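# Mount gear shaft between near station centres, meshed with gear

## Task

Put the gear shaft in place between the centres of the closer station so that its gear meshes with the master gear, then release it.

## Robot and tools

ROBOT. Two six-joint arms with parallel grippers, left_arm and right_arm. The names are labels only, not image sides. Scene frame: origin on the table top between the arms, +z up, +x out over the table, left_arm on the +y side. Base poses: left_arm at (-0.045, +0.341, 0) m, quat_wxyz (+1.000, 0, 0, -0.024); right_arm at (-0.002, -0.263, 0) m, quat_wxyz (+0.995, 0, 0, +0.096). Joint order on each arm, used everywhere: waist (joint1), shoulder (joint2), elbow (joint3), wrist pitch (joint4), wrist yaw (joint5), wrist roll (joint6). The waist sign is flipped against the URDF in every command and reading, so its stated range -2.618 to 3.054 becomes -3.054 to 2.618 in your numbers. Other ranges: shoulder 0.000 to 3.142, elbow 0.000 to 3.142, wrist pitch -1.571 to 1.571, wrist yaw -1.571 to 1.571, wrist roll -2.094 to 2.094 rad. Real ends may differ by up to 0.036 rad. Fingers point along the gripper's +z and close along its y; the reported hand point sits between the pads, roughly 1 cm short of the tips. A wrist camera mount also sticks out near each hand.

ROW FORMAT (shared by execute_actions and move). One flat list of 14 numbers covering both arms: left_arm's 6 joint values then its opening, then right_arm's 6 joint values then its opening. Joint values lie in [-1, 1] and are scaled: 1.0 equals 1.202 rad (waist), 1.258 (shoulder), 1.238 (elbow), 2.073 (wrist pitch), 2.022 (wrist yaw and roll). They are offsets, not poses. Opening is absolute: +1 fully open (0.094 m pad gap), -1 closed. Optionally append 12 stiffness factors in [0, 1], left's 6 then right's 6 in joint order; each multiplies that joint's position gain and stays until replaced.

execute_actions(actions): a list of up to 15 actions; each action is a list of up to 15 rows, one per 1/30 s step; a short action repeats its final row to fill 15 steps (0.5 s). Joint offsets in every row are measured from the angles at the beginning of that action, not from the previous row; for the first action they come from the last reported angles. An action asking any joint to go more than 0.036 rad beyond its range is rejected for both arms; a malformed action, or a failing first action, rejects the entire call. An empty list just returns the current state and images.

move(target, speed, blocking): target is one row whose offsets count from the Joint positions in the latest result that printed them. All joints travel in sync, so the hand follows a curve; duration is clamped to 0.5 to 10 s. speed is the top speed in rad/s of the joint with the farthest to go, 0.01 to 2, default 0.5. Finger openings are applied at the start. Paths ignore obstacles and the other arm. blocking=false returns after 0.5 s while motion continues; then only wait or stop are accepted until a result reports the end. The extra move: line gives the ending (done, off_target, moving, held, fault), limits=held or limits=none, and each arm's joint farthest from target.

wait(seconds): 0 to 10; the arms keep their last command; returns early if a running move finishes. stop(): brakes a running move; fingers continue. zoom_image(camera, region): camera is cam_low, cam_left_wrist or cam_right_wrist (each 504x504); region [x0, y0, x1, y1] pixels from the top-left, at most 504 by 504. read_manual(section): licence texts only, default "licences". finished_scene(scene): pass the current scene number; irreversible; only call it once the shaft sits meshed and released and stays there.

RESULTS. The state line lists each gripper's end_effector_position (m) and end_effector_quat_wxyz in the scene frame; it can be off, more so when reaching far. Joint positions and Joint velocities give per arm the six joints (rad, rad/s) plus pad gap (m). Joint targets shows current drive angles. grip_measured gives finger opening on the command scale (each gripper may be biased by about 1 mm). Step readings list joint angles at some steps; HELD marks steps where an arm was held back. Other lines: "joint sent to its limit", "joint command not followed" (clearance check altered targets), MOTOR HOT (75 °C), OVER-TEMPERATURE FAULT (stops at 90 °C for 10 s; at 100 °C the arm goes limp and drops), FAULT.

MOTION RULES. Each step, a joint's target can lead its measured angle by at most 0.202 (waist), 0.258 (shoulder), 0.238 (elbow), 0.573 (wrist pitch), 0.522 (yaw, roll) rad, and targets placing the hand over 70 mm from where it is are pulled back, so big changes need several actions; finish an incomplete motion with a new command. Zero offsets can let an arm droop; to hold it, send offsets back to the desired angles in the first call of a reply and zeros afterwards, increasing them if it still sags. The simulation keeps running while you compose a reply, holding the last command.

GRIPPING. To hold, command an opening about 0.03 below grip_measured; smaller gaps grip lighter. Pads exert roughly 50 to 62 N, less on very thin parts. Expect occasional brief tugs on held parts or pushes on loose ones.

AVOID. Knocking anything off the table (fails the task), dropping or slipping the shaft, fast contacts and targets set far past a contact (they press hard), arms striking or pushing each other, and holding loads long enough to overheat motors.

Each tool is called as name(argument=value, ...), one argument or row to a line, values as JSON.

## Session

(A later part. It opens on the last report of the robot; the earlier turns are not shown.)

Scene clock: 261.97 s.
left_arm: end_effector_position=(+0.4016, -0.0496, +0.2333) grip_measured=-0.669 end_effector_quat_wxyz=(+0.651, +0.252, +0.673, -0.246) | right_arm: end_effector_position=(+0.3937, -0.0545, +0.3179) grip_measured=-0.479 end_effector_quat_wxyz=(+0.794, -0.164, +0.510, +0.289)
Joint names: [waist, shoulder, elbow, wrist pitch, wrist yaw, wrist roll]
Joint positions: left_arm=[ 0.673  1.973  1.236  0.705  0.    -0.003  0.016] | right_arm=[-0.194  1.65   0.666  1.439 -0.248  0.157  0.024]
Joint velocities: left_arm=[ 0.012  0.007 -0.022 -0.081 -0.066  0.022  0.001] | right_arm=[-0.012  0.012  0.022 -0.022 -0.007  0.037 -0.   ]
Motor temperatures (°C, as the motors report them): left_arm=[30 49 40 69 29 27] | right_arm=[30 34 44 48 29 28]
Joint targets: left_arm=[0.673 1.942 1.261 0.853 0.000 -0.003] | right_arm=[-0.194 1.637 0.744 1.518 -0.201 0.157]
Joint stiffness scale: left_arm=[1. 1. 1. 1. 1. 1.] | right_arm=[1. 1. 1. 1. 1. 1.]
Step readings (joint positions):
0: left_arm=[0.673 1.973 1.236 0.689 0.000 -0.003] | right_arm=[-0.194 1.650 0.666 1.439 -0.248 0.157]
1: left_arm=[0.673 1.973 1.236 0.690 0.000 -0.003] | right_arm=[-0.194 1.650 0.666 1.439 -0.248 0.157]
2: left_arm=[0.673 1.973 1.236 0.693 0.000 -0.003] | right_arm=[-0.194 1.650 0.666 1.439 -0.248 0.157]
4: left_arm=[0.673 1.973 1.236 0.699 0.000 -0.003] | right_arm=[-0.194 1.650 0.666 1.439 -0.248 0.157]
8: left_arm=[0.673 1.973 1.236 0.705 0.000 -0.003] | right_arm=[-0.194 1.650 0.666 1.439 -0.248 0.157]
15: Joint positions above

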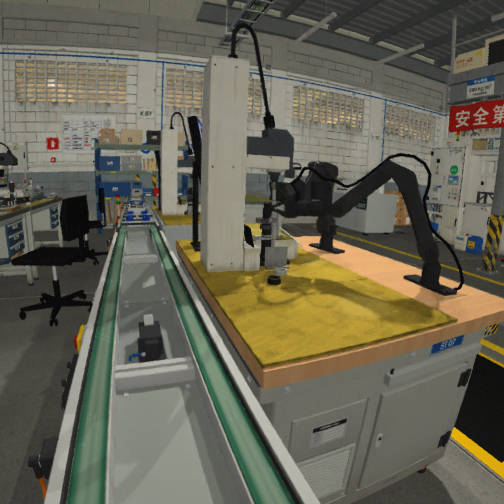

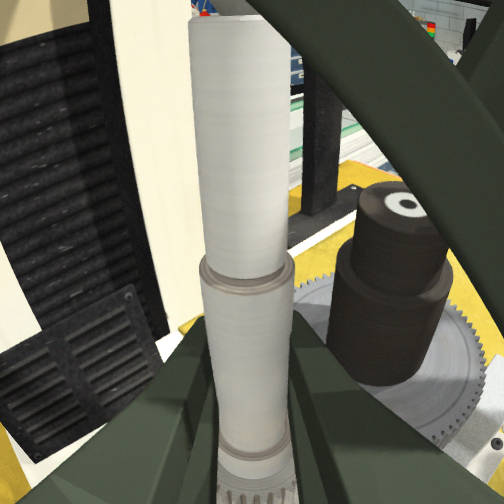

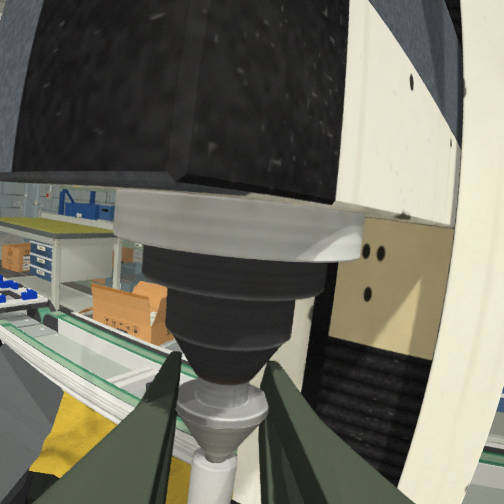

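execute_actions(
  actions=[
    [[0,-0.016,0.015,0.08,0,0,-0.72,0,-0.01,0.063,0.038,0.023,0,-0.53]],
  ],
)

zoom_image(
  camera="cam_low",
  region=[240, 180, 310, 250],
)

Scene clock: 266.47 s.
left_arm: end_effector_position=(+0.4024, -0.0503, +0.2334) grip_measured=-0.669 end_effector_quat_wxyz=(+0.654, +0.251, +0.669, -0.247) | right_arm: end_effector_position=(+0.3937, -0.0545, +0.3179) grip_measured=-0.479 end_effector_quat_wxyz=(+0.794, -0.164, +0.510, +0.289)
Joint names: [waist, shoulder, elbow, wrist pitch, wrist yaw, wrist roll]
Joint positions: left_arm=[ 0.673  1.98   1.236  0.723  0.    -0.003  0.016] | right_arm=[-0.194  1.65   0.666  1.439 -0.248  0.157  0.024]
Joint velocities: left_arm=[ 0.002 -0.007 -0.002  0.051 -0.022 -0.022  0.001] | right_arm=[-0.007 -0.007 -0.032 -0.051  0.051 -0.051  0.   ]
Motor temperatures (°C, as the motors report them): left_arm=[30 50 40 70 29 27] | right_arm=[30 34 44 48 29 28]
Joint targets: left_arm=[0.673 1.953 1.254 0.870 0.000 -0.003] | right_arm=[-0.194 1.637 0.744 1.518 -0.201 0.157]
Joint stiffness scale: left_arm=[1. 1. 1. 1. 1. 1.] | right_arm=[1. 1. 1. 1. 1. 1.]
Step readings (joint positions):
0: left_arm=[0.673 1.973 1.236 0.705 0.000 -0.003] | right_arm=[-0.194 1.650 0.666 1.439 -0.248 0.157]
1: left_arm=[0.673 1.973 1.236 0.706 0.000 -0.003] | right_arm=[-0.194 1.650 0.666 1.439 -0.248 0.157]
2: left_arm=[0.673 1.974 1.236 0.707 0.000 -0.003] | right_arm=[-0.194 1.650 0.666 1.439 -0.248 0.157]
4: left_arm=[0.673 1.977 1.236 0.713 0.000 -0.003] | right_arm=[-0.194 1.650 0.666 1.439 -0.248 0.157]
8: left_arm=[0.673 1.980 1.236 0.719 0.000 -0.003] | right_arm=[-0.194 1.650 0.666 1.439 -0.248 0.157]
15: Joint positions above

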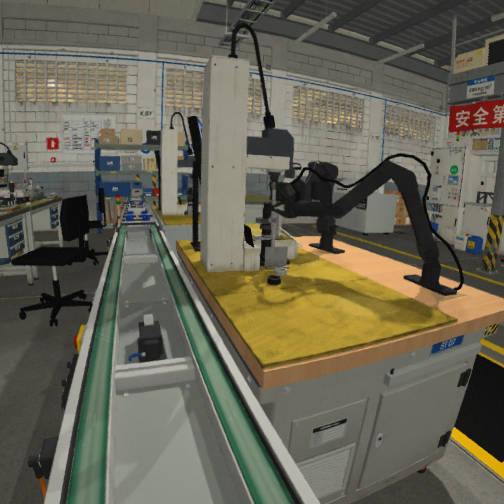

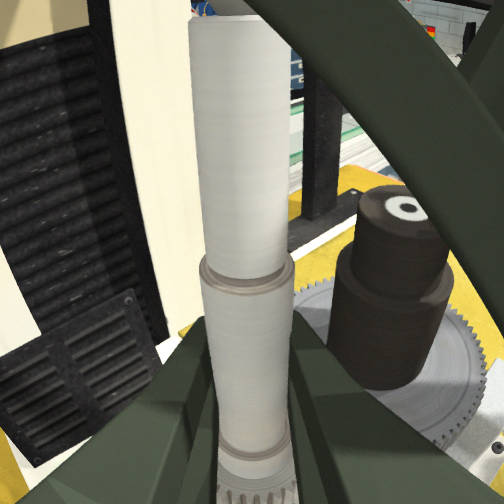

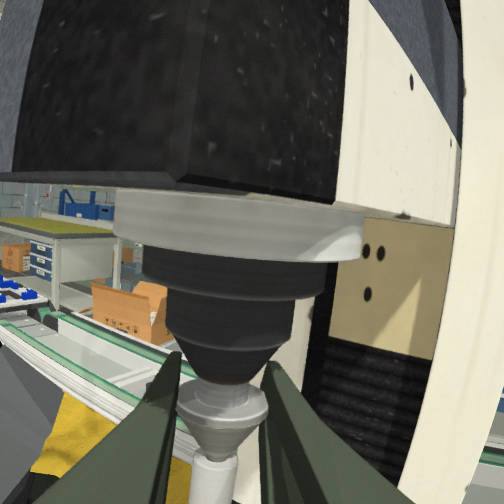

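Region (240, 180, 310, 250) of cam_low's 504x504 image, scaled by 7.200, with more detail than that image has.

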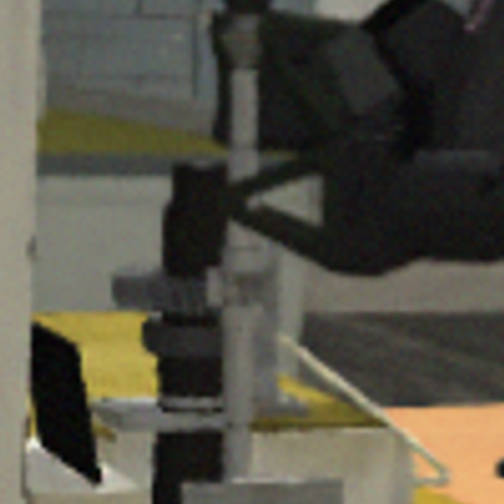

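execute_actions(
  actions=[
    [[0,-0.015,0.013,0.082,0,0,-0.72,0,-0.01,0.063,0.038,0.023,0,-0.53]],
    [[0,-0.015,0.008,0.078,0,0,-0.72,0,-0.01,0.04,0.03,0.02,0,-0.53]],
  ],
)

zoom_image(
  camera="cam_low",
  region=[240, 180, 310, 250],
)

Scene clock: 270.27 s.
left_arm: end_effector_position=(+0.4021, -0.0501, +0.2317) grip_measured=-0.669 end_effector_quat_wxyz=(+0.659, +0.249, +0.665, -0.249) | right_arm: end_effector_position=(+0.3937, -0.0545, +0.3179) grip_measured=-0.479 end_effector_quat_wxyz=(+0.793, -0.164, +0.510, +0.289)
Joint names: [waist, shoulder, elbow, wrist pitch, wrist yaw, wrist roll]
Joint positions: left_arm=[ 0.673  1.989  1.225  0.755  0.    -0.003  0.016] | right_arm=[-0.194  1.65   0.666  1.439 -0.248  0.158  0.024]
Joint velocities: left_arm=[ 0.012  0.002  0.002 -0.066 -0.037  0.022  0.   ] | right_arm=[ 0.007 -0.032 -0.007 -0.037  0.007 -0.022  0.001]
Motor temperatures (°C, as the motors report them): left_arm=[30 50 40 70 29 27] | right_arm=[30 34 45 49 29 28]
Joint targets: left_arm=[0.673 1.970 1.246 0.906 0.000 -0.003] | right_arm=[-0.194 1.637 0.715 1.501 -0.207 0.158]
Joint stiffness scale: left_arm=[1. 1. 1. 1. 1. 1.] | right_arm=[1. 1. 1. 1. 1. 1.]
Step readings (joint positions; steps 1 to 15: 1st action; 16 to 30: 2nd action):
0: left_arm=[0.673 1.980 1.236 0.723 0.000 -0.003] | right_arm=[-0.194 1.650 0.666 1.439 -0.248 0.157]
1: left_arm=[0.673 1.981 1.236 0.724 0.000 -0.003] | right_arm=[-0.194 1.650 0.666 1.439 -0.248 0.157]
2: left_arm=[0.673 1.982 1.236 0.728 0.000 -0.003] | right_arm=[-0.194 1.650 0.666 1.439 -0.248 0.157]
4: left_arm=[0.673 1.986 1.236 0.735 0.000 -0.003] | right_arm=[-0.194 1.650 0.666 1.439 -0.248 0.157]
8: left_arm=[0.673 1.989 1.236 0.742 0.000 -0.003] | right_arm=[-0.194 1.650 0.666 1.439 -0.248 0.157]
15: left_arm=[0.673 1.989 1.236 0.744 0.000 -0.003] | right_arm=[-0.194 1.650 0.666 1.439 -0.248 0.157]
16: left_arm=[0.673 1.989 1.234 0.746 0.000 -0.003] | right_arm=[-0.194 1.650 0.666 1.439 -0.248 0.158]
17: left_arm=[0.673 1.989 1.232 0.749 0.000 -0.003] | right_arm=[-0.194 1.650 0.666 1.439 -0.248 0.158]
19: left_arm=[0.673 1.989 1.228 0.752 0.000 -0.003] | right_arm=[-0.194 1.650 0.666 1.439 -0.248 0.158]
23: left_arm=[0.673 1.989 1.225 0.755 0.000 -0.003] | right_arm=[-0.194 1.650 0.666 1.439 -0.248 0.158]
30: Joint positions above

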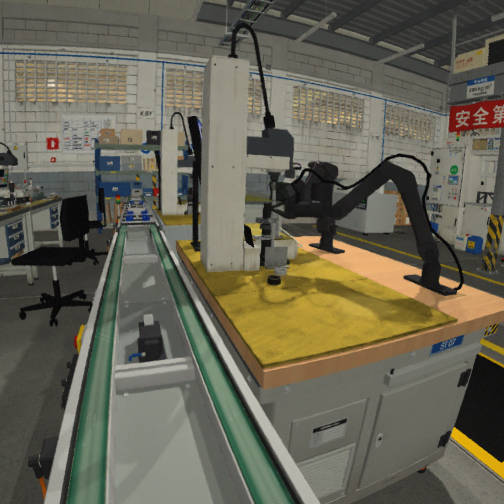

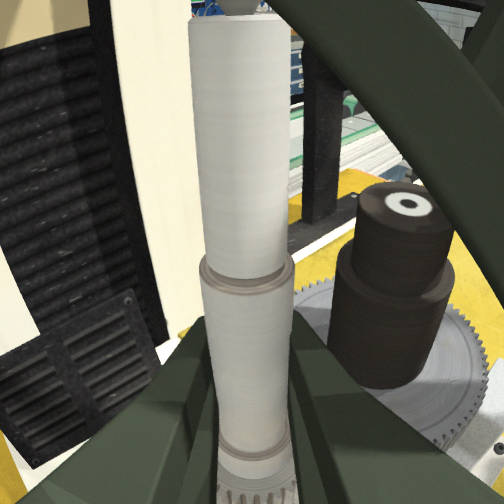

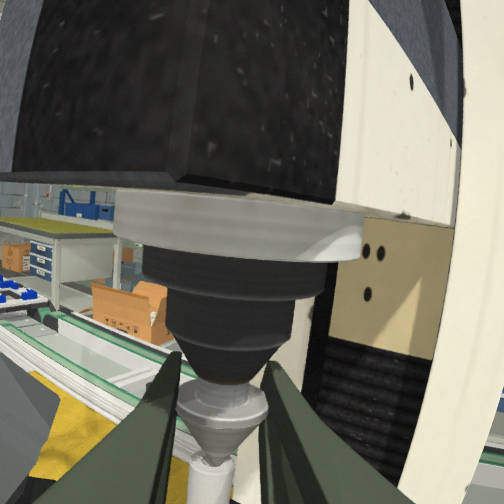

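Region (240, 180, 310, 250) of cam_low's 504x504 image, scaled by 7.200, with more detail than that image has.

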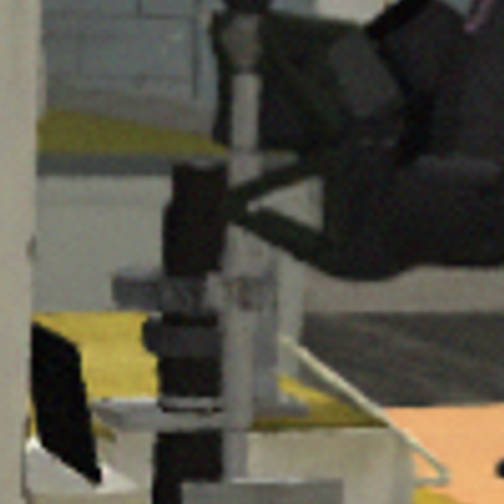

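execute_actions(
  actions=[
    [[0,-0.005,0.016,0.078,0,0,-0.72,0,-0.01,0.028,0.025,0.015,0,-0.53]],
  ],
)

Scene clock: 272.33 s.
left_arm: end_effector_position=(+0.4038, -0.0511, +0.2284) grip_measured=-0.669 end_effector_quat_wxyz=(+0.662, +0.248, +0.662, -0.249) | right_arm: end_effector_position=(+0.3937, -0.0545, +0.3178) grip_measured=-0.479 end_effector_quat_wxyz=(+0.793, -0.164, +0.510, +0.289)
Joint names: [waist, shoulder, elbow, wrist pitch, wrist yaw, wrist roll]
Joint positions: left_arm=[ 0.673  2.005  1.225  0.78  -0.002 -0.003  0.016] | right_arm=[-0.194  1.65   0.666  1.439 -0.248  0.158  0.024]
Joint velocities: left_arm=[ 0.012  0.002  0.002 -0.022 -0.007  0.037  0.001] | right_arm=[ 0.007 -0.012 -0.002  0.022  0.022  0.081 -0.   ]
Motor temperatures (°C, as the motors report them): left_arm=[30 50 40 70 29 27] | right_arm=[30 34 44 49 29 28]
Joint targets: left_arm=[0.673 1.983 1.245 0.917 -0.000 -0.003] | right_arm=[-0.194 1.637 0.700 1.491 -0.217 0.158]
Joint stiffness scale: left_arm=[1. 1. 1. 1. 1. 1.] | right_arm=[1. 1. 1. 1. 1. 1.]
Step readings (joint positions):
0: left_arm=[0.673 1.989 1.225 0.755 0.000 -0.003] | right_arm=[-0.194 1.650 0.666 1.439 -0.248 0.158]
1: left_arm=[0.673 1.991 1.225 0.758 0.000 -0.003] | right_arm=[-0.194 1.650 0.666 1.439 -0.248 0.158]
2: left_arm=[0.673 1.994 1.225 0.765 0.000 -0.003] | right_arm=[-0.194 1.650 0.666 1.439 -0.248 0.158]
4: left_arm=[0.673 2.001 1.225 0.773 0.000 -0.003] | right_arm=[-0.194 1.650 0.666 1.439 -0.248 0.158]
8: left_arm=[0.673 2.005 1.225 0.780 -0.002 -0.003] | right_arm=[-0.194 1.650 0.666 1.439 -0.248 0.158]
15: Joint positions above

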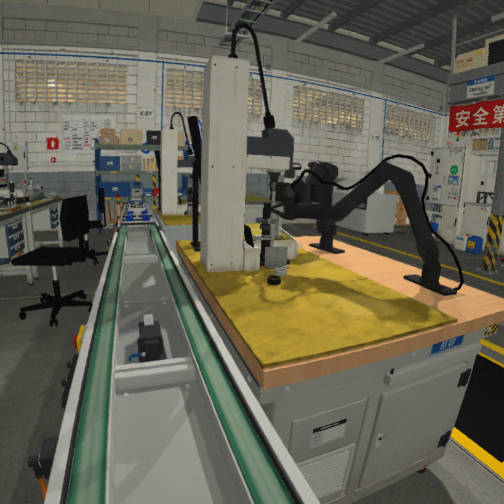

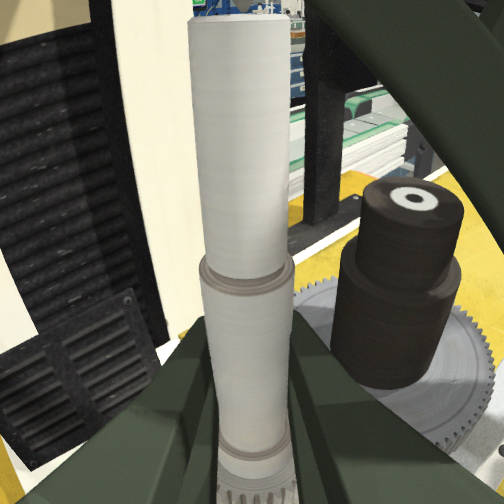

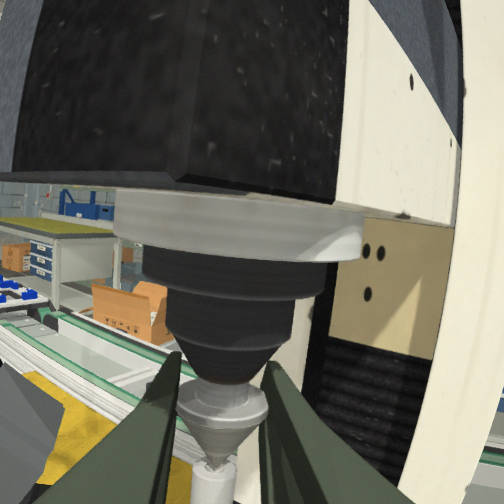

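Ease the right down.

execute_actions(
  actions=[
    [[0,-0.02,0.018,0.062,0,0,-0.72,0,-0.01,0.016,0.018,0.01,0,-0.53]],
  ],
)

zoom_image(
  camera="cam_low",
  region=[240, 180, 310, 250],
)

Scene clock: 275.00 s.
left_arm: end_effector_position=(+0.4038, -0.0511, +0.2284) grip_measured=-0.669 end_effector_quat_wxyz=(+0.662, +0.248, +0.662, -0.249) | right_arm: end_effector_position=(+0.3937, -0.0543, +0.3128) grip_measured=-0.479 end_effector_quat_wxyz=(+0.789, -0.164, +0.517, +0.289)
Joint names: [waist, shoulder, elbow, wrist pitch, wrist yaw, wrist roll]
Joint positions: left_arm=[ 0.673  2.005  1.225  0.78  -0.002 -0.003  0.016] | right_arm=[-0.194  1.65   0.657  1.432 -0.249  0.158  0.024]
Joint velocities: left_arm=[-0.012  0.007 -0.002  0.007 -0.022  0.007 -0.   ] | right_arm=[ 0.002 -0.022 -0.012  0.022  0.022  0.022 -0.   ]
Motor temperatures (°C, as the motors report them): left_arm=[30 50 40 70 29 27] | right_arm=[30 34 44 48 29 28]
Joint targets: left_arm=[0.673 1.980 1.247 0.908 -0.002 -0.003] | right_arm=[-0.194 1.637 0.686 1.476 -0.228 0.158]
Joint stiffness scale: left_arm=[1. 1. 1. 1. 1. 1.] | right_arm=[1. 1. 1. 1. 1. 1.]
Step readings (joint positions):
0: left_arm=[0.673 2.005 1.225 0.780 -0.002 -0.003] | right_arm=[-0.194 1.650 0.666 1.439 -0.248 0.158]
1: left_arm=[0.673 2.005 1.225 0.780 -0.002 -0.003] | right_arm=[-0.194 1.650 0.664 1.437 -0.248 0.158]
2: left_arm=[0.673 2.005 1.225 0.780 -0.002 -0.003] | right_arm=[-0.194 1.650 0.663 1.436 -0.249 0.158]
4: left_arm=[0.673 2.005 1.225 0.780 -0.002 -0.003] | right_arm=[-0.194 1.650 0.658 1.433 -0.249 0.158]
8: left_arm=[0.673 2.005 1.225 0.780 -0.002 -0.003] | right_arm=[-0.194 1.650 0.657 1.432 -0.249 0.158]
15: Joint positions above

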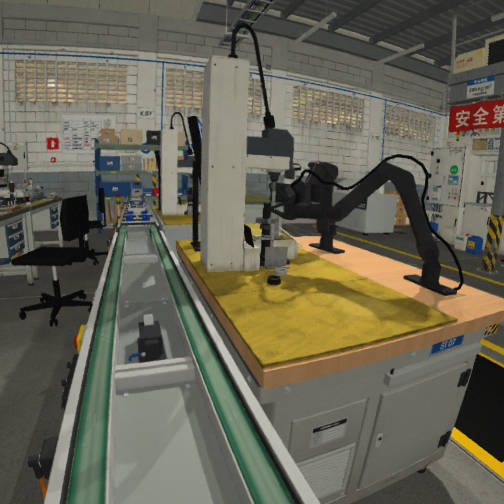

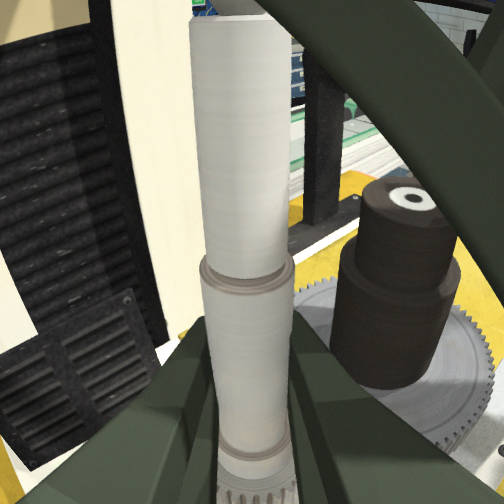

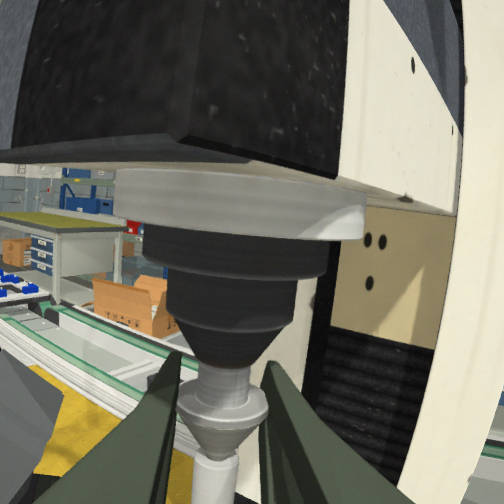

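Region (240, 180, 310, 250) of cam_low's 504x504 image, scaled by 7.200, with more detail than that image has.

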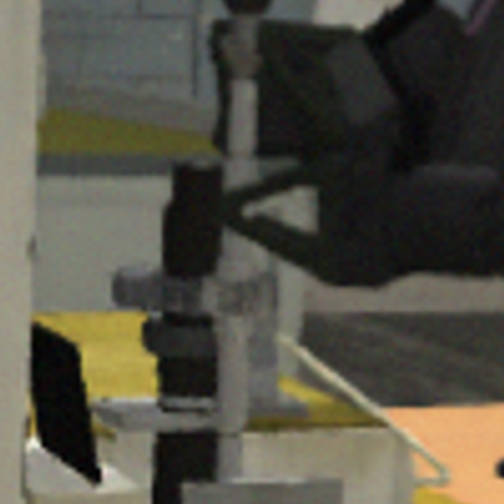

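execute_actions(
  actions=[
    [[0,-0.013,0.01,0.074,0,0,-0.72,0,-0.01,0.018,0.019,0.01,0,-0.53]],
    [[0,-0.013,0.01,0.072,0,0,-0.72,0,-0.01,0.018,0.019,0.01,0,-0.53]],
  ],
)

Scene clock: 278.67 s.
left_arm: end_effector_position=(+0.4034, -0.0508, +0.2286) grip_measured=-0.669 end_effector_quat_wxyz=(+0.663, +0.247, +0.661, -0.250) | right_arm: end_effector_position=(+0.3938, -0.0543, +0.3127) grip_measured=-0.479 end_effector_quat_wxyz=(+0.789, -0.164, +0.517, +0.289)
Joint names: [waist, shoulder, elbow, wrist pitch, wrist yaw, wrist roll]
Joint positions: left_arm=[ 0.673  2.005  1.222  0.787 -0.002 -0.003  0.016] | right_arm=[-0.194  1.65   0.657  1.432 -0.249  0.158  0.024]
Joint velocities: left_arm=[ 0.007 -0.002 -0.002 -0.081 -0.081 -0.095 -0.001] | right_arm=[ 0.002 -0.002  0.007 -0.007  0.007  0.007  0.   ]
Motor temperatures (°C, as the motors report them): left_arm=[30 50 40 70 29 27] | right_arm=[30 34 43 48 29 28]
Joint targets: left_arm=[0.673 1.989 1.234 0.936 -0.002 -0.003] | right_arm=[-0.194 1.637 0.679 1.471 -0.229 0.158]
Joint stiffness scale: left_arm=[1. 1. 1. 1. 1. 1.] | right_arm=[1. 1. 1. 1. 1. 1.]
Step readings (joint positions; steps 1 to 15: 1st action; 16 to 30: 2nd action):
0: left_arm=[0.673 2.005 1.225 0.780 -0.002 -0.003] | right_arm=[-0.194 1.650 0.657 1.432 -0.249 0.158]
1: left_arm=[0.673 2.005 1.225 0.781 -0.002 -0.003] | right_arm=[-0.194 1.650 0.657 1.432 -0.249 0.158]
2: left_arm=[0.673 2.005 1.224 0.782 -0.002 -0.003] | right_arm=[-0.194 1.650 0.657 1.432 -0.249 0.158]
4: left_arm=[0.673 2.005 1.222 0.786 -0.002 -0.003] | right_arm=[-0.194 1.650 0.657 1.432 -0.249 0.158]
8: left_arm=[0.673 2.005 1.222 0.787 -0.002 -0.003] | right_arm=[-0.194 1.650 0.657 1.432 -0.249 0.158]
15: left_arm=[0.673 2.005 1.222 0.787 -0.002 -0.003] | right_arm=[-0.194 1.650 0.657 1.432 -0.249 0.158]
16: left_arm=[0.673 2.005 1.222 0.787 -0.002 -0.003] | right_arm=[-0.194 1.650 0.657 1.432 -0.249 0.158]
17: left_arm=[0.673 2.005 1.222 0.787 -0.002 -0.003] | right_arm=[-0.194 1.650 0.657 1.432 -0.249 0.158]
19: left_arm=[0.673 2.005 1.222 0.787 -0.002 -0.003] | right_arm=[-0.194 1.650 0.657 1.432 -0.249 0.158]
23: left_arm=[0.673 2.005 1.222 0.787 -0.002 -0.003] | right_arm=[-0.194 1.650 0.657 1.432 -0.249 0.158]
30: Joint positions above

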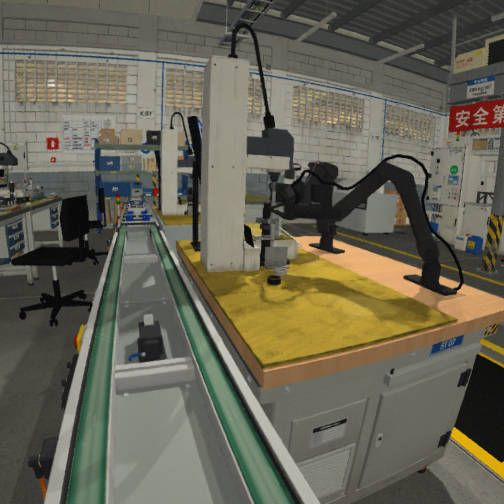

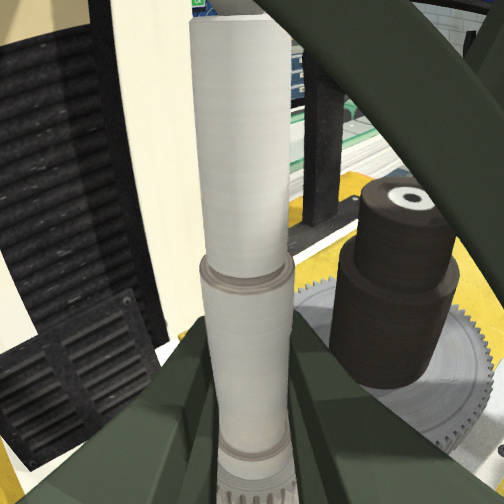

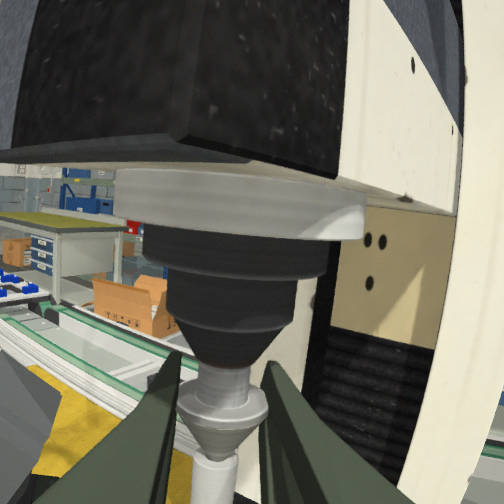

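execute_actions(
  actions=[
    [[0,-0.01,0.008,0.05,0,0,-0.72,0,-0.006,0.012,0.012,0.005,0,-0.53],[0,-0.008,0.006,0.04,0,0,-0.72,0,-0.004,0.008,0.008,0.003,0,-0.53],[0,-0.005,0.004,0.03,0,0,-0.72,0,0,0.004,0.004,0,0,-0.53],[0,-0.002,0.002,0.015,0,0,-0.72,0,0,0,0,0,0,-0.53],[0,0,0,0,0,0,-0.72,0,0,0,0,0,0,-0.5],[0,0,0,0,0,0,-0.72,0,0,0,0,0,0,-0.45],[0,0,0,0,0,0,-0.72,0,0,0,0,0,0,-0.25]],
  ],
)

move(
  target=[0,0,0,0,0,0,-0.72, 0.03,-0.25,-0.13,-0.1,0,0,-0.25],
  speed=0.3,
)

move(
  target=[0,0,0,0,0,0,-0.72, -0.05,-0.88,-0.29,-0.6,0.12,-0.078,0.2],
  speed=0.9,
)

Scene clock: 283.53 s.
left_arm: end_effector_position=(+0.4035, -0.0510, +0.2263) grip_measured=-0.669 end_effector_quat_wxyz=(+0.661, +0.248, +0.663, -0.249) | right_arm: end_effector_position=(+0.3934, -0.0542, +0.3120) grip_measured=-0.252 end_effector_quat_wxyz=(+0.788, -0.165, +0.517, +0.289)
Joint names: [waist, shoulder, elbow, wrist pitch, wrist yaw, wrist roll]
Joint positions: left_arm=[ 0.673  2.007  1.222  0.782 -0.001 -0.002  0.016] | right_arm=[-0.194  1.65   0.655  1.432 -0.25   0.158  0.035]
Joint velocities: left_arm=[ 0.017 -0.002 -0.027 -0.051 -0.037  0.022  0.   ] | right_arm=[-0.007  0.007 -0.002  0.007 -0.066 -0.007  0.001]
Motor temperatures (°C, as the motors report them): left_arm=[30 50 40 71 29 27] | right_arm=[30 34 42 48 29 28]
Joint targets: left_arm=[0.673 2.005 1.222 0.787 -0.002 -0.002] | right_arm=[-0.194 1.650 0.657 1.432 -0.249 0.158]
Joint stiffness scale: left_arm=[1. 1. 1. 1. 1. 1.] | right_arm=[1. 1. 1. 1. 1. 1.]
Step readings (joint positions):
0: left_arm=[0.673 2.005 1.222 0.787 -0.002 -0.003] | right_arm=[-0.194 1.650 0.657 1.432 -0.249 0.158]
1: left_arm=[0.673 2.006 1.222 0.787 -0.002 -0.003] | right_arm=[-0.194 1.650 0.656 1.431 -0.249 0.158]
2: left_arm=[0.673 2.007 1.222 0.787 -0.002 -0.002] | right_arm=[-0.194 1.650 0.655 1.430 -0.249 0.158]
4: left_arm=[0.673 2.007 1.222 0.785 -0.001 -0.002] | right_arm=[-0.194 1.650 0.655 1.429 -0.250 0.158]
8: left_arm=[0.673 2.007 1.222 0.782 -0.001 -0.002] | right_arm=[-0.194 1.650 0.655 1.431 -0.250 0.158]
15: Joint positions above

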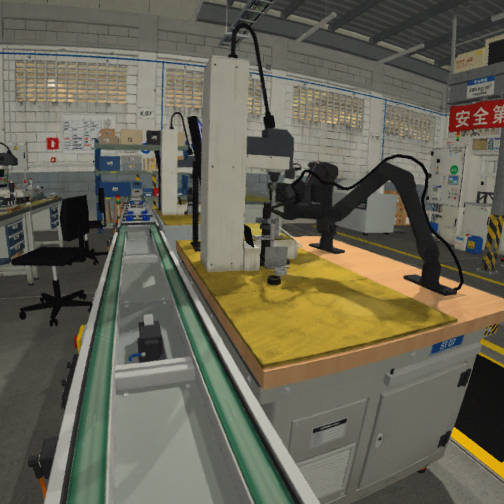

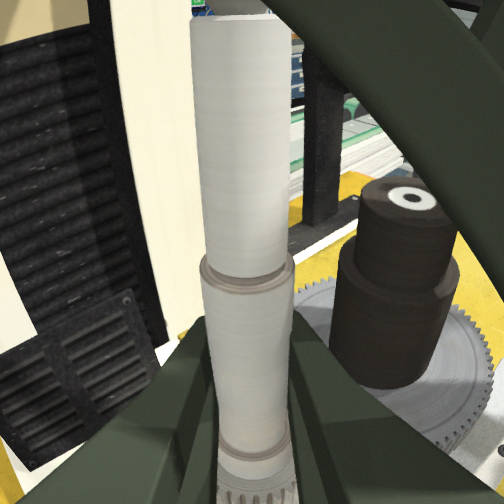

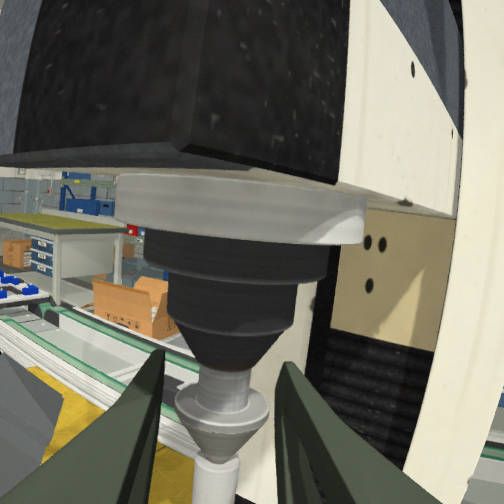

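Scene clock: 285.23 s.
left_arm: end_effector_position=(+0.4035, -0.0510, +0.2262) grip_measured=-0.669 end_effector_quat_wxyz=(+0.660, +0.248, +0.663, -0.249) | right_arm: end_effector_position=(+0.3518, -0.0822, +0.3297) grip_measured=-0.252 end_effector_quat_wxyz=(+0.784, -0.158, +0.532, +0.278)
Joint names: [waist, shoulder, elbow, wrist pitch, wrist yaw, wrist roll]
Joint positions: left_arm=[ 0.673  2.007  1.222  0.782 -0.001 -0.002  0.016] | right_arm=[-0.168  1.355  0.512  1.249 -0.25   0.158  0.035]
Joint velocities: left_arm=[ 0.027 -0.012  0.002  0.037 -0.022  0.007 -0.001] | right_arm=[-0.007  0.012  0.007  0.007 -0.037  0.007  0.   ]
Motor temperatures (°C, as the motors report them): left_arm=[30 49 40 69 29 27] | right_arm=[30 34 41 47 29 28]
Joint targets: left_arm=[0.673 2.007 1.222 0.782 -0.001 -0.002] | right_arm=[-0.158 1.335 0.493 1.225 -0.250 0.158]
Joint stiffness scale: left_arm=[1. 1. 1. 1. 1. 1.] | right_arm=[1. 1. 1. 1. 1. 1.]
move: off_target (right_arm); limits=none; left_arm: farthest joint: the waist, 0.000 radians from its target (0.000 radians at the start); right_arm: farthest joint: the wrist pitch, 0.025 radians from its target (0.208 radians at the start)

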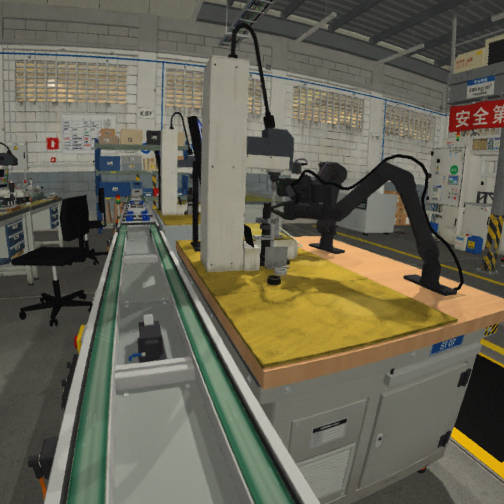

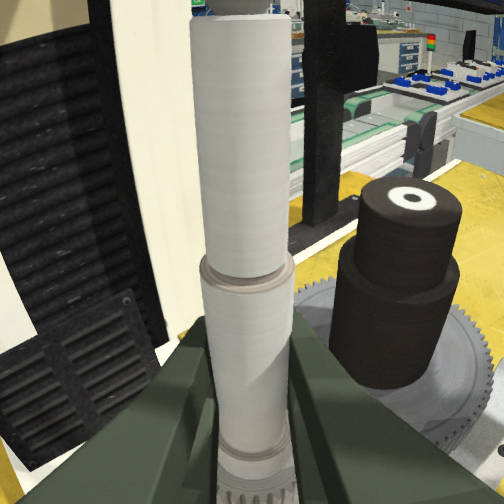

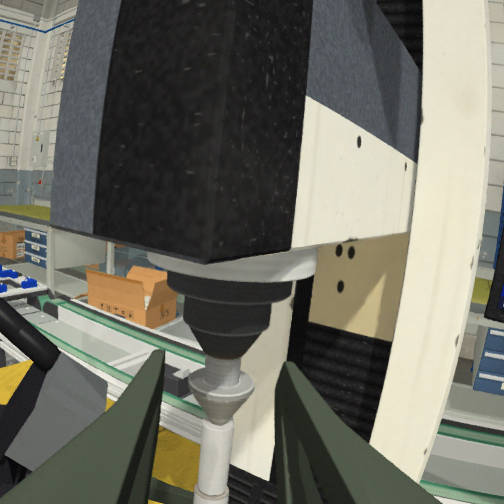

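Scene clock: 287.47 s.
left_arm: end_effector_position=(+0.4035, -0.0510, +0.2262) grip_measured=-0.669 end_effector_quat_wxyz=(+0.660, +0.248, +0.663, -0.249) | right_arm: end_effector_position=(+0.2387, -0.1552, +0.2052) grip_measured=+0.198 end_effector_quat_wxyz=(+0.665, -0.152, +0.717, +0.145)
Joint names: [waist, shoulder, elbow, wrist pitch, wrist yaw, wrist roll]
Joint positions: left_arm=[ 0.673  2.007  1.222  0.782 -0.001 -0.002  0.016] | right_arm=[-0.217  0.273  0.168  0.03  -0.013  0.005  0.056]
Joint velocities: left_arm=[ 0.017 -0.002  0.012  0.022  0.037  0.051  0.   ] | right_arm=[-0.002 -0.002  0.002  0.007  0.051 -0.051 -0.001]
Motor temperatures (°C, as the motors report them): left_arm=[30 49 40 68 29 27] | right_arm=[30 34 41 47 29 28]
Joint targets: left_arm=[0.673 2.007 1.222 0.782 -0.001 -0.002] | right_arm=[-0.228 0.248 0.153 0.006 -0.007 0.000]
Joint stiffness scale: left_arm=[1. 1. 1. 1. 1. 1.] | right_arm=[1. 1. 1. 1. 1. 1.]
move: off_target (right_arm); limits=none; left_arm: farthest joint: the waist, 0.000 radians from its target (0.000 radians at the start); right_arm: farthest joint: the shoulder, 0.025 radians from its target (1.107 radians at the start)

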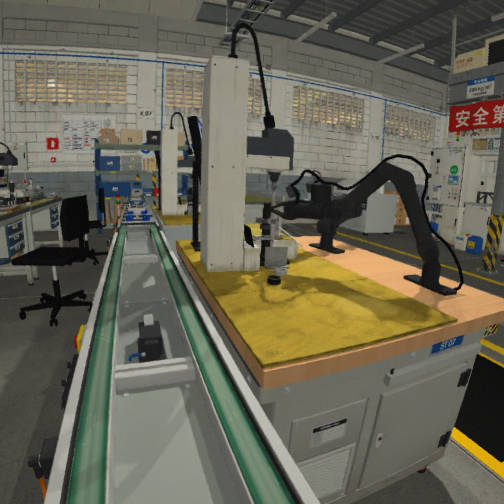

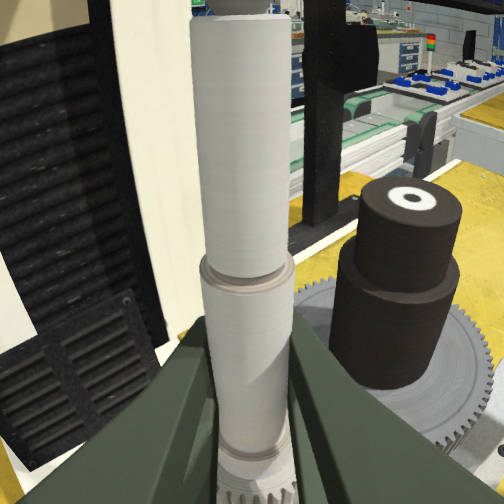

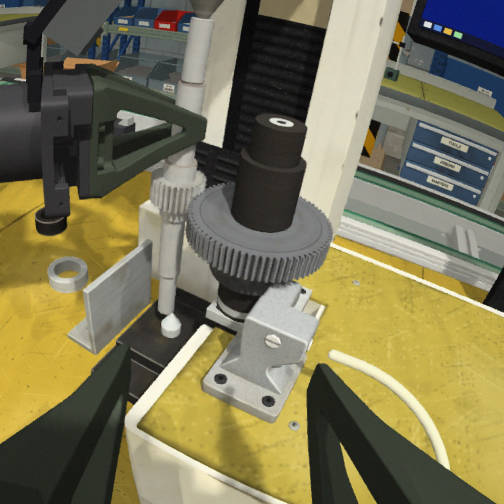

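zoom_image(
  camera="cam_right_wrist",
  region=[120, 160, 260, 350],
)

Region (120, 160, 260, 350) of cam_right_wrist's 504x504 image, scaled by 2.653, with more detail than that image has; it fills the left 371 columns of this view, and the rest is white.

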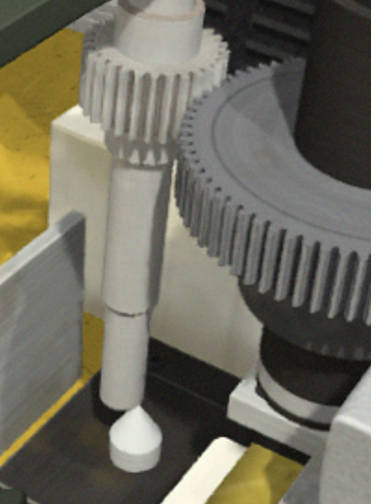

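execute_actions(
  actions=[
    [[0,-0.002,0.003,0.015,0.002,-0.005,-0.72,0,0,0,0,0,0,0.2],[0,-0.004,0.006,0.03,0.004,-0.01,-0.72,0,0,0,0,0,0,0.2],[0,-0.006,0.009,0.045,0.006,-0.015,-0.72,0,0,0,0,0,0,0.2],[0,-0.008,0.012,0.06,0.008,-0.02,-0.72,0,0,0,0,0,0,0.2]],
  ],
)

zoom_image(
  camera="cam_right_wrist",
  region=[120, 160, 260, 350],
)

Scene clock: 300.40 s.
left_arm: end_effector_position=(+0.4033, -0.0512, +0.2281) grip_measured=-0.669 end_effector_quat_wxyz=(+0.662, +0.246, +0.662, -0.253) | right_arm: end_effector_position=(+0.2388, -0.1553, +0.2051) grip_measured=+0.198 end_effector_quat_wxyz=(+0.665, -0.152, +0.717, +0.144)
Joint names: [waist, shoulder, elbow, wrist pitch, wrist yaw, wrist roll]
Joint positions: left_arm=[ 0.673  2.007  1.222  0.789  0.    -0.01   0.016] | right_arm=[-0.217  0.273  0.168  0.03  -0.013  0.005  0.056]
Joint velocities: left_arm=[-0.002 -0.002 -0.012  0.037 -0.037 -0.007 -0.001] | right_arm=[ 0.012 -0.017 -0.027 -0.007  0.007  0.022  0.   ]
Motor temperatures (°C, as the motors report them): left_arm=[30 48 39 63 29 27] | right_arm=[30 32 39 46 29 28]
Joint targets: left_arm=[0.673 1.997 1.237 0.906 0.015 -0.043] | right_arm=[-0.217 0.273 0.168 0.030 -0.013 0.005]
Joint stiffness scale: left_arm=[1. 1. 1. 1. 1. 1.] | right_arm=[1. 1. 1. 1. 1. 1.]
Step readings (joint positions):
0: left_arm=[0.673 2.007 1.222 0.782 -0.001 -0.002] | right_arm=[-0.217 0.273 0.168 0.030 -0.013 0.005]
1: left_arm=[0.673 2.007 1.222 0.782 -0.001 -0.002] | right_arm=[-0.217 0.273 0.168 0.030 -0.013 0.005]
2: left_arm=[0.673 2.007 1.222 0.784 -0.000 -0.003] | right_arm=[-0.217 0.273 0.168 0.030 -0.013 0.005]
4: left_arm=[0.673 2.007 1.222 0.789 0.000 -0.007] | right_arm=[-0.217 0.273 0.168 0.030 -0.013 0.005]
8: left_arm=[0.673 2.007 1.222 0.789 0.000 -0.010] | right_arm=[-0.217 0.273 0.168 0.030 -0.013 0.005]
15: Joint positions above

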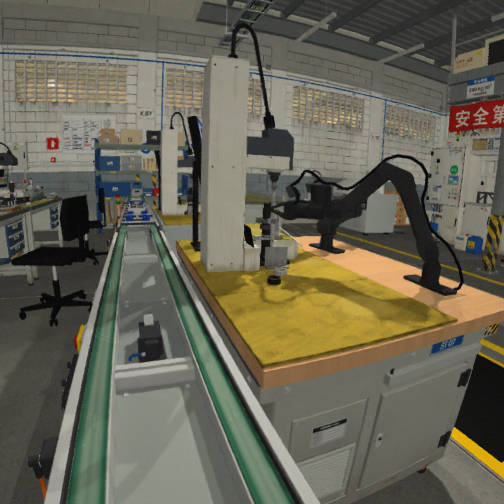

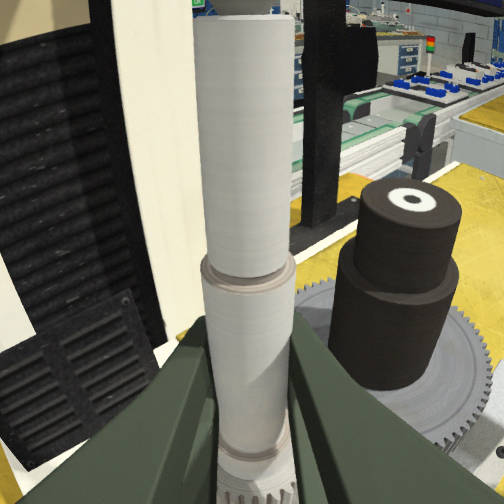

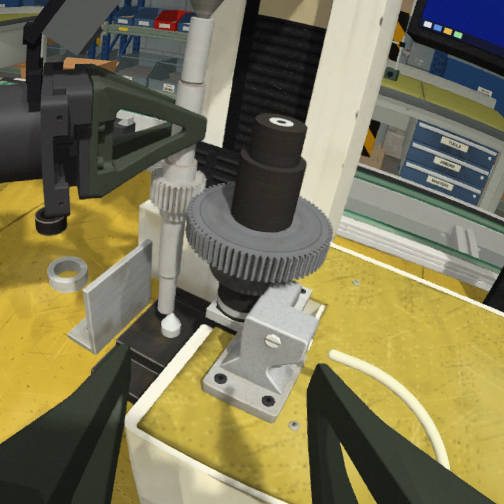

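Region (120, 160, 260, 350) of cam_right_wrist's 504x504 image, scaled by 2.653, with more detail than that image has; it fills the left 371 columns of this view, and the rest is white.

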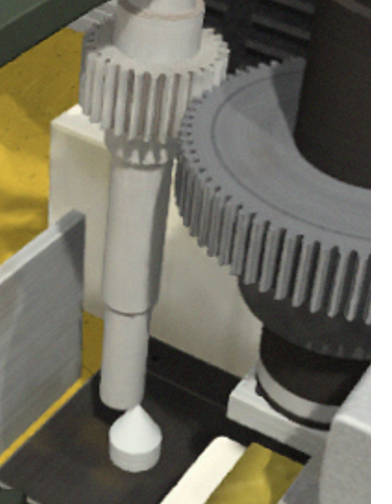

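zoom_image(
  camera="cam_right_wrist",
  region=[145, 290, 195, 340],
)

zoom_image(
  camera="cam_right_wrist",
  region=[160, 160, 230, 230],
)

Region (145, 290, 195, 340) of cam_right_wrist's 504x504 image, scaled by 10.080, with more detail than that image has.

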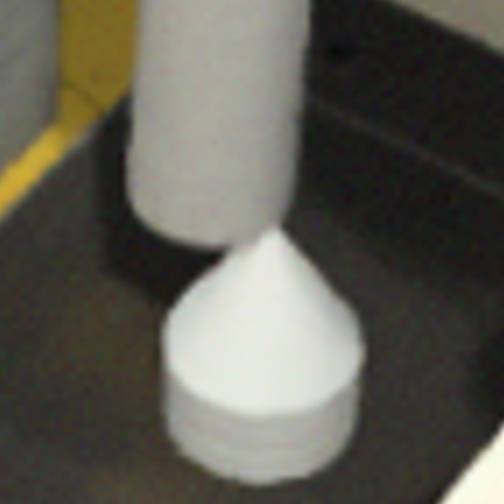

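Region (160, 160, 230, 230) of cam_right_wrist's 504x504 image, scaled by 7.200, with more detail than that image has.

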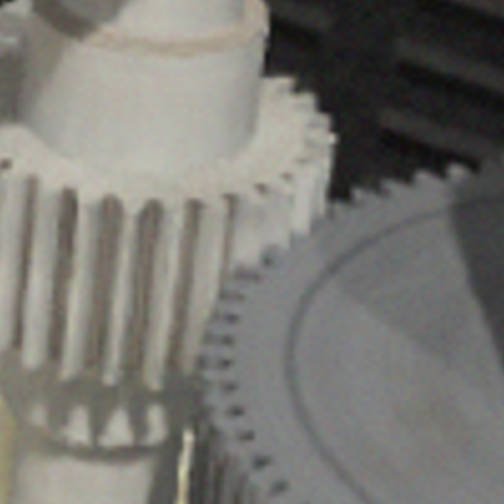

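execute_actions(
  actions=[
    [[0.003,-0.007,0.016,0.058,0.01,-0.02,-0.72,0,0,0,0,0,0,0.2],[0.006,-0.006,0.02,0.06,0.012,-0.025,-0.72,0,0,0,0,0,0,0.2],[0.009,-0.004,0.024,0.063,0.014,-0.03,-0.72,0,0,0,0,0,0,0.2],[0.012,-0.002,0.028,0.066,0.016,-0.035,-0.72,0,0,0,0,0,0,0.2],[0.014,0,0.032,0.069,0.018,-0.04,-0.72,0,0,0,0,0,0,0.2],[0.016,0,0.036,0.072,0.02,-0.045,-0.72,0,0,0,0,0,0,0.2]],
  ],
)

zoom_image(
  camera="cam_right_wrist",
  region=[120, 160, 260, 350],
)

Scene clock: 309.40 s.
left_arm: end_effector_position=(+0.4034, -0.0537, +0.2234) grip_measured=-0.669 end_effector_quat_wxyz=(+0.657, +0.238, +0.663, -0.267) | right_arm: end_effector_position=(+0.2388, -0.1553, +0.2051) grip_measured=+0.198 end_effector_quat_wxyz=(+0.665, -0.152, +0.717, +0.144)
Joint names: [waist, shoulder, elbow, wrist pitch, wrist yaw, wrist roll]
Joint positions: left_arm=[ 0.673  2.023  1.222  0.809  0.01  -0.042  0.016] | right_arm=[-0.217  0.273  0.168  0.03  -0.013  0.005  0.056]
Joint velocities: left_arm=[ 0.012  0.017 -0.012 -0.007  0.022 -0.007 -0.   ] | right_arm=[-0.002 -0.002  0.002 -0.051 -0.051 -0.066 -0.   ]
Motor temperatures (°C, as the motors report them): left_arm=[30 49 39 65 29 27] | right_arm=[30 31 39 47 29 28]
Joint targets: left_arm=[0.692 2.007 1.266 0.938 0.041 -0.101] | right_arm=[-0.217 0.273 0.168 0.030 -0.013 0.005]
Joint stiffness scale: left_arm=[1. 1. 1. 1. 1. 1.] | right_arm=[1. 1. 1. 1. 1. 1.]
Step readings (joint positions):
0: left_arm=[0.673 2.007 1.222 0.789 0.000 -0.010] | right_arm=[-0.217 0.273 0.168 0.030 -0.013 0.005]
1: left_arm=[0.673 2.007 1.222 0.789 0.001 -0.011] | right_arm=[-0.217 0.273 0.168 0.030 -0.013 0.005]
2: left_arm=[0.673 2.007 1.222 0.790 0.002 -0.013] | right_arm=[-0.217 0.273 0.168 0.030 -0.013 0.005]
4: left_arm=[0.673 2.010 1.222 0.795 0.002 -0.019] | right_arm=[-0.217 0.273 0.168 0.030 -0.013 0.005]
8: left_arm=[0.673 2.015 1.222 0.808 0.006 -0.032] | right_arm=[-0.217 0.273 0.168 0.030 -0.013 0.005]
15: Joint positions above

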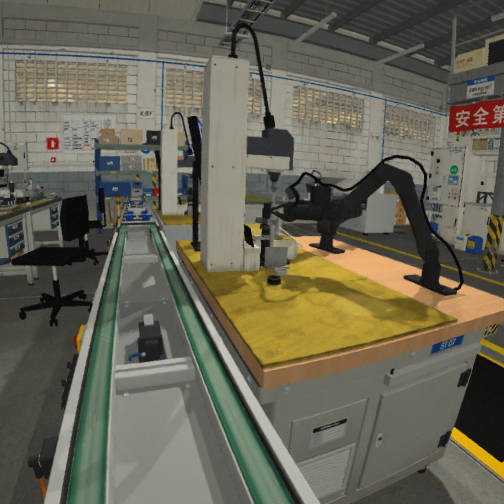

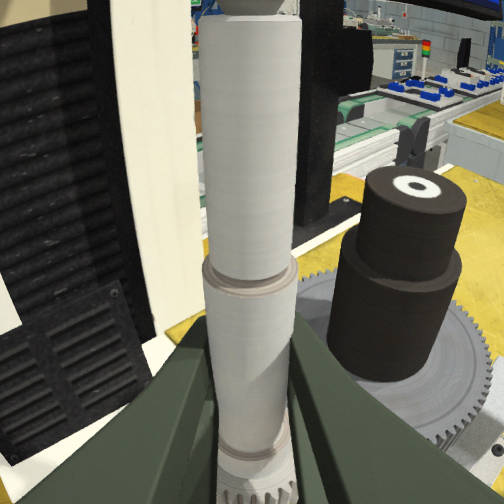

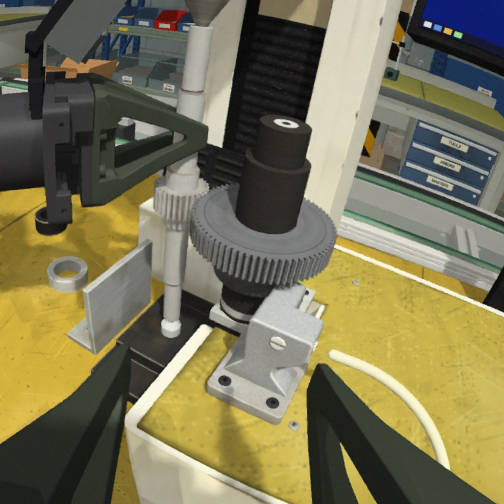

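Region (120, 160, 260, 350) of cam_right_wrist's 504x504 image, scaled by 2.653, with more detail than that image has; it fills the left 371 columns of this view, and the rest is white.

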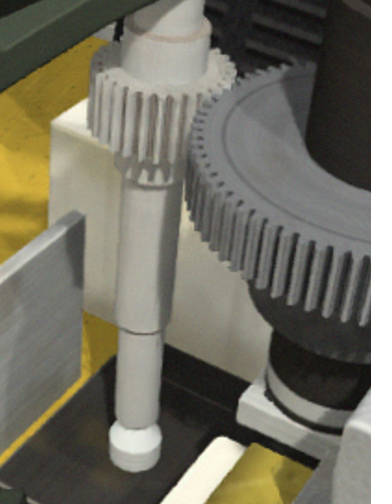

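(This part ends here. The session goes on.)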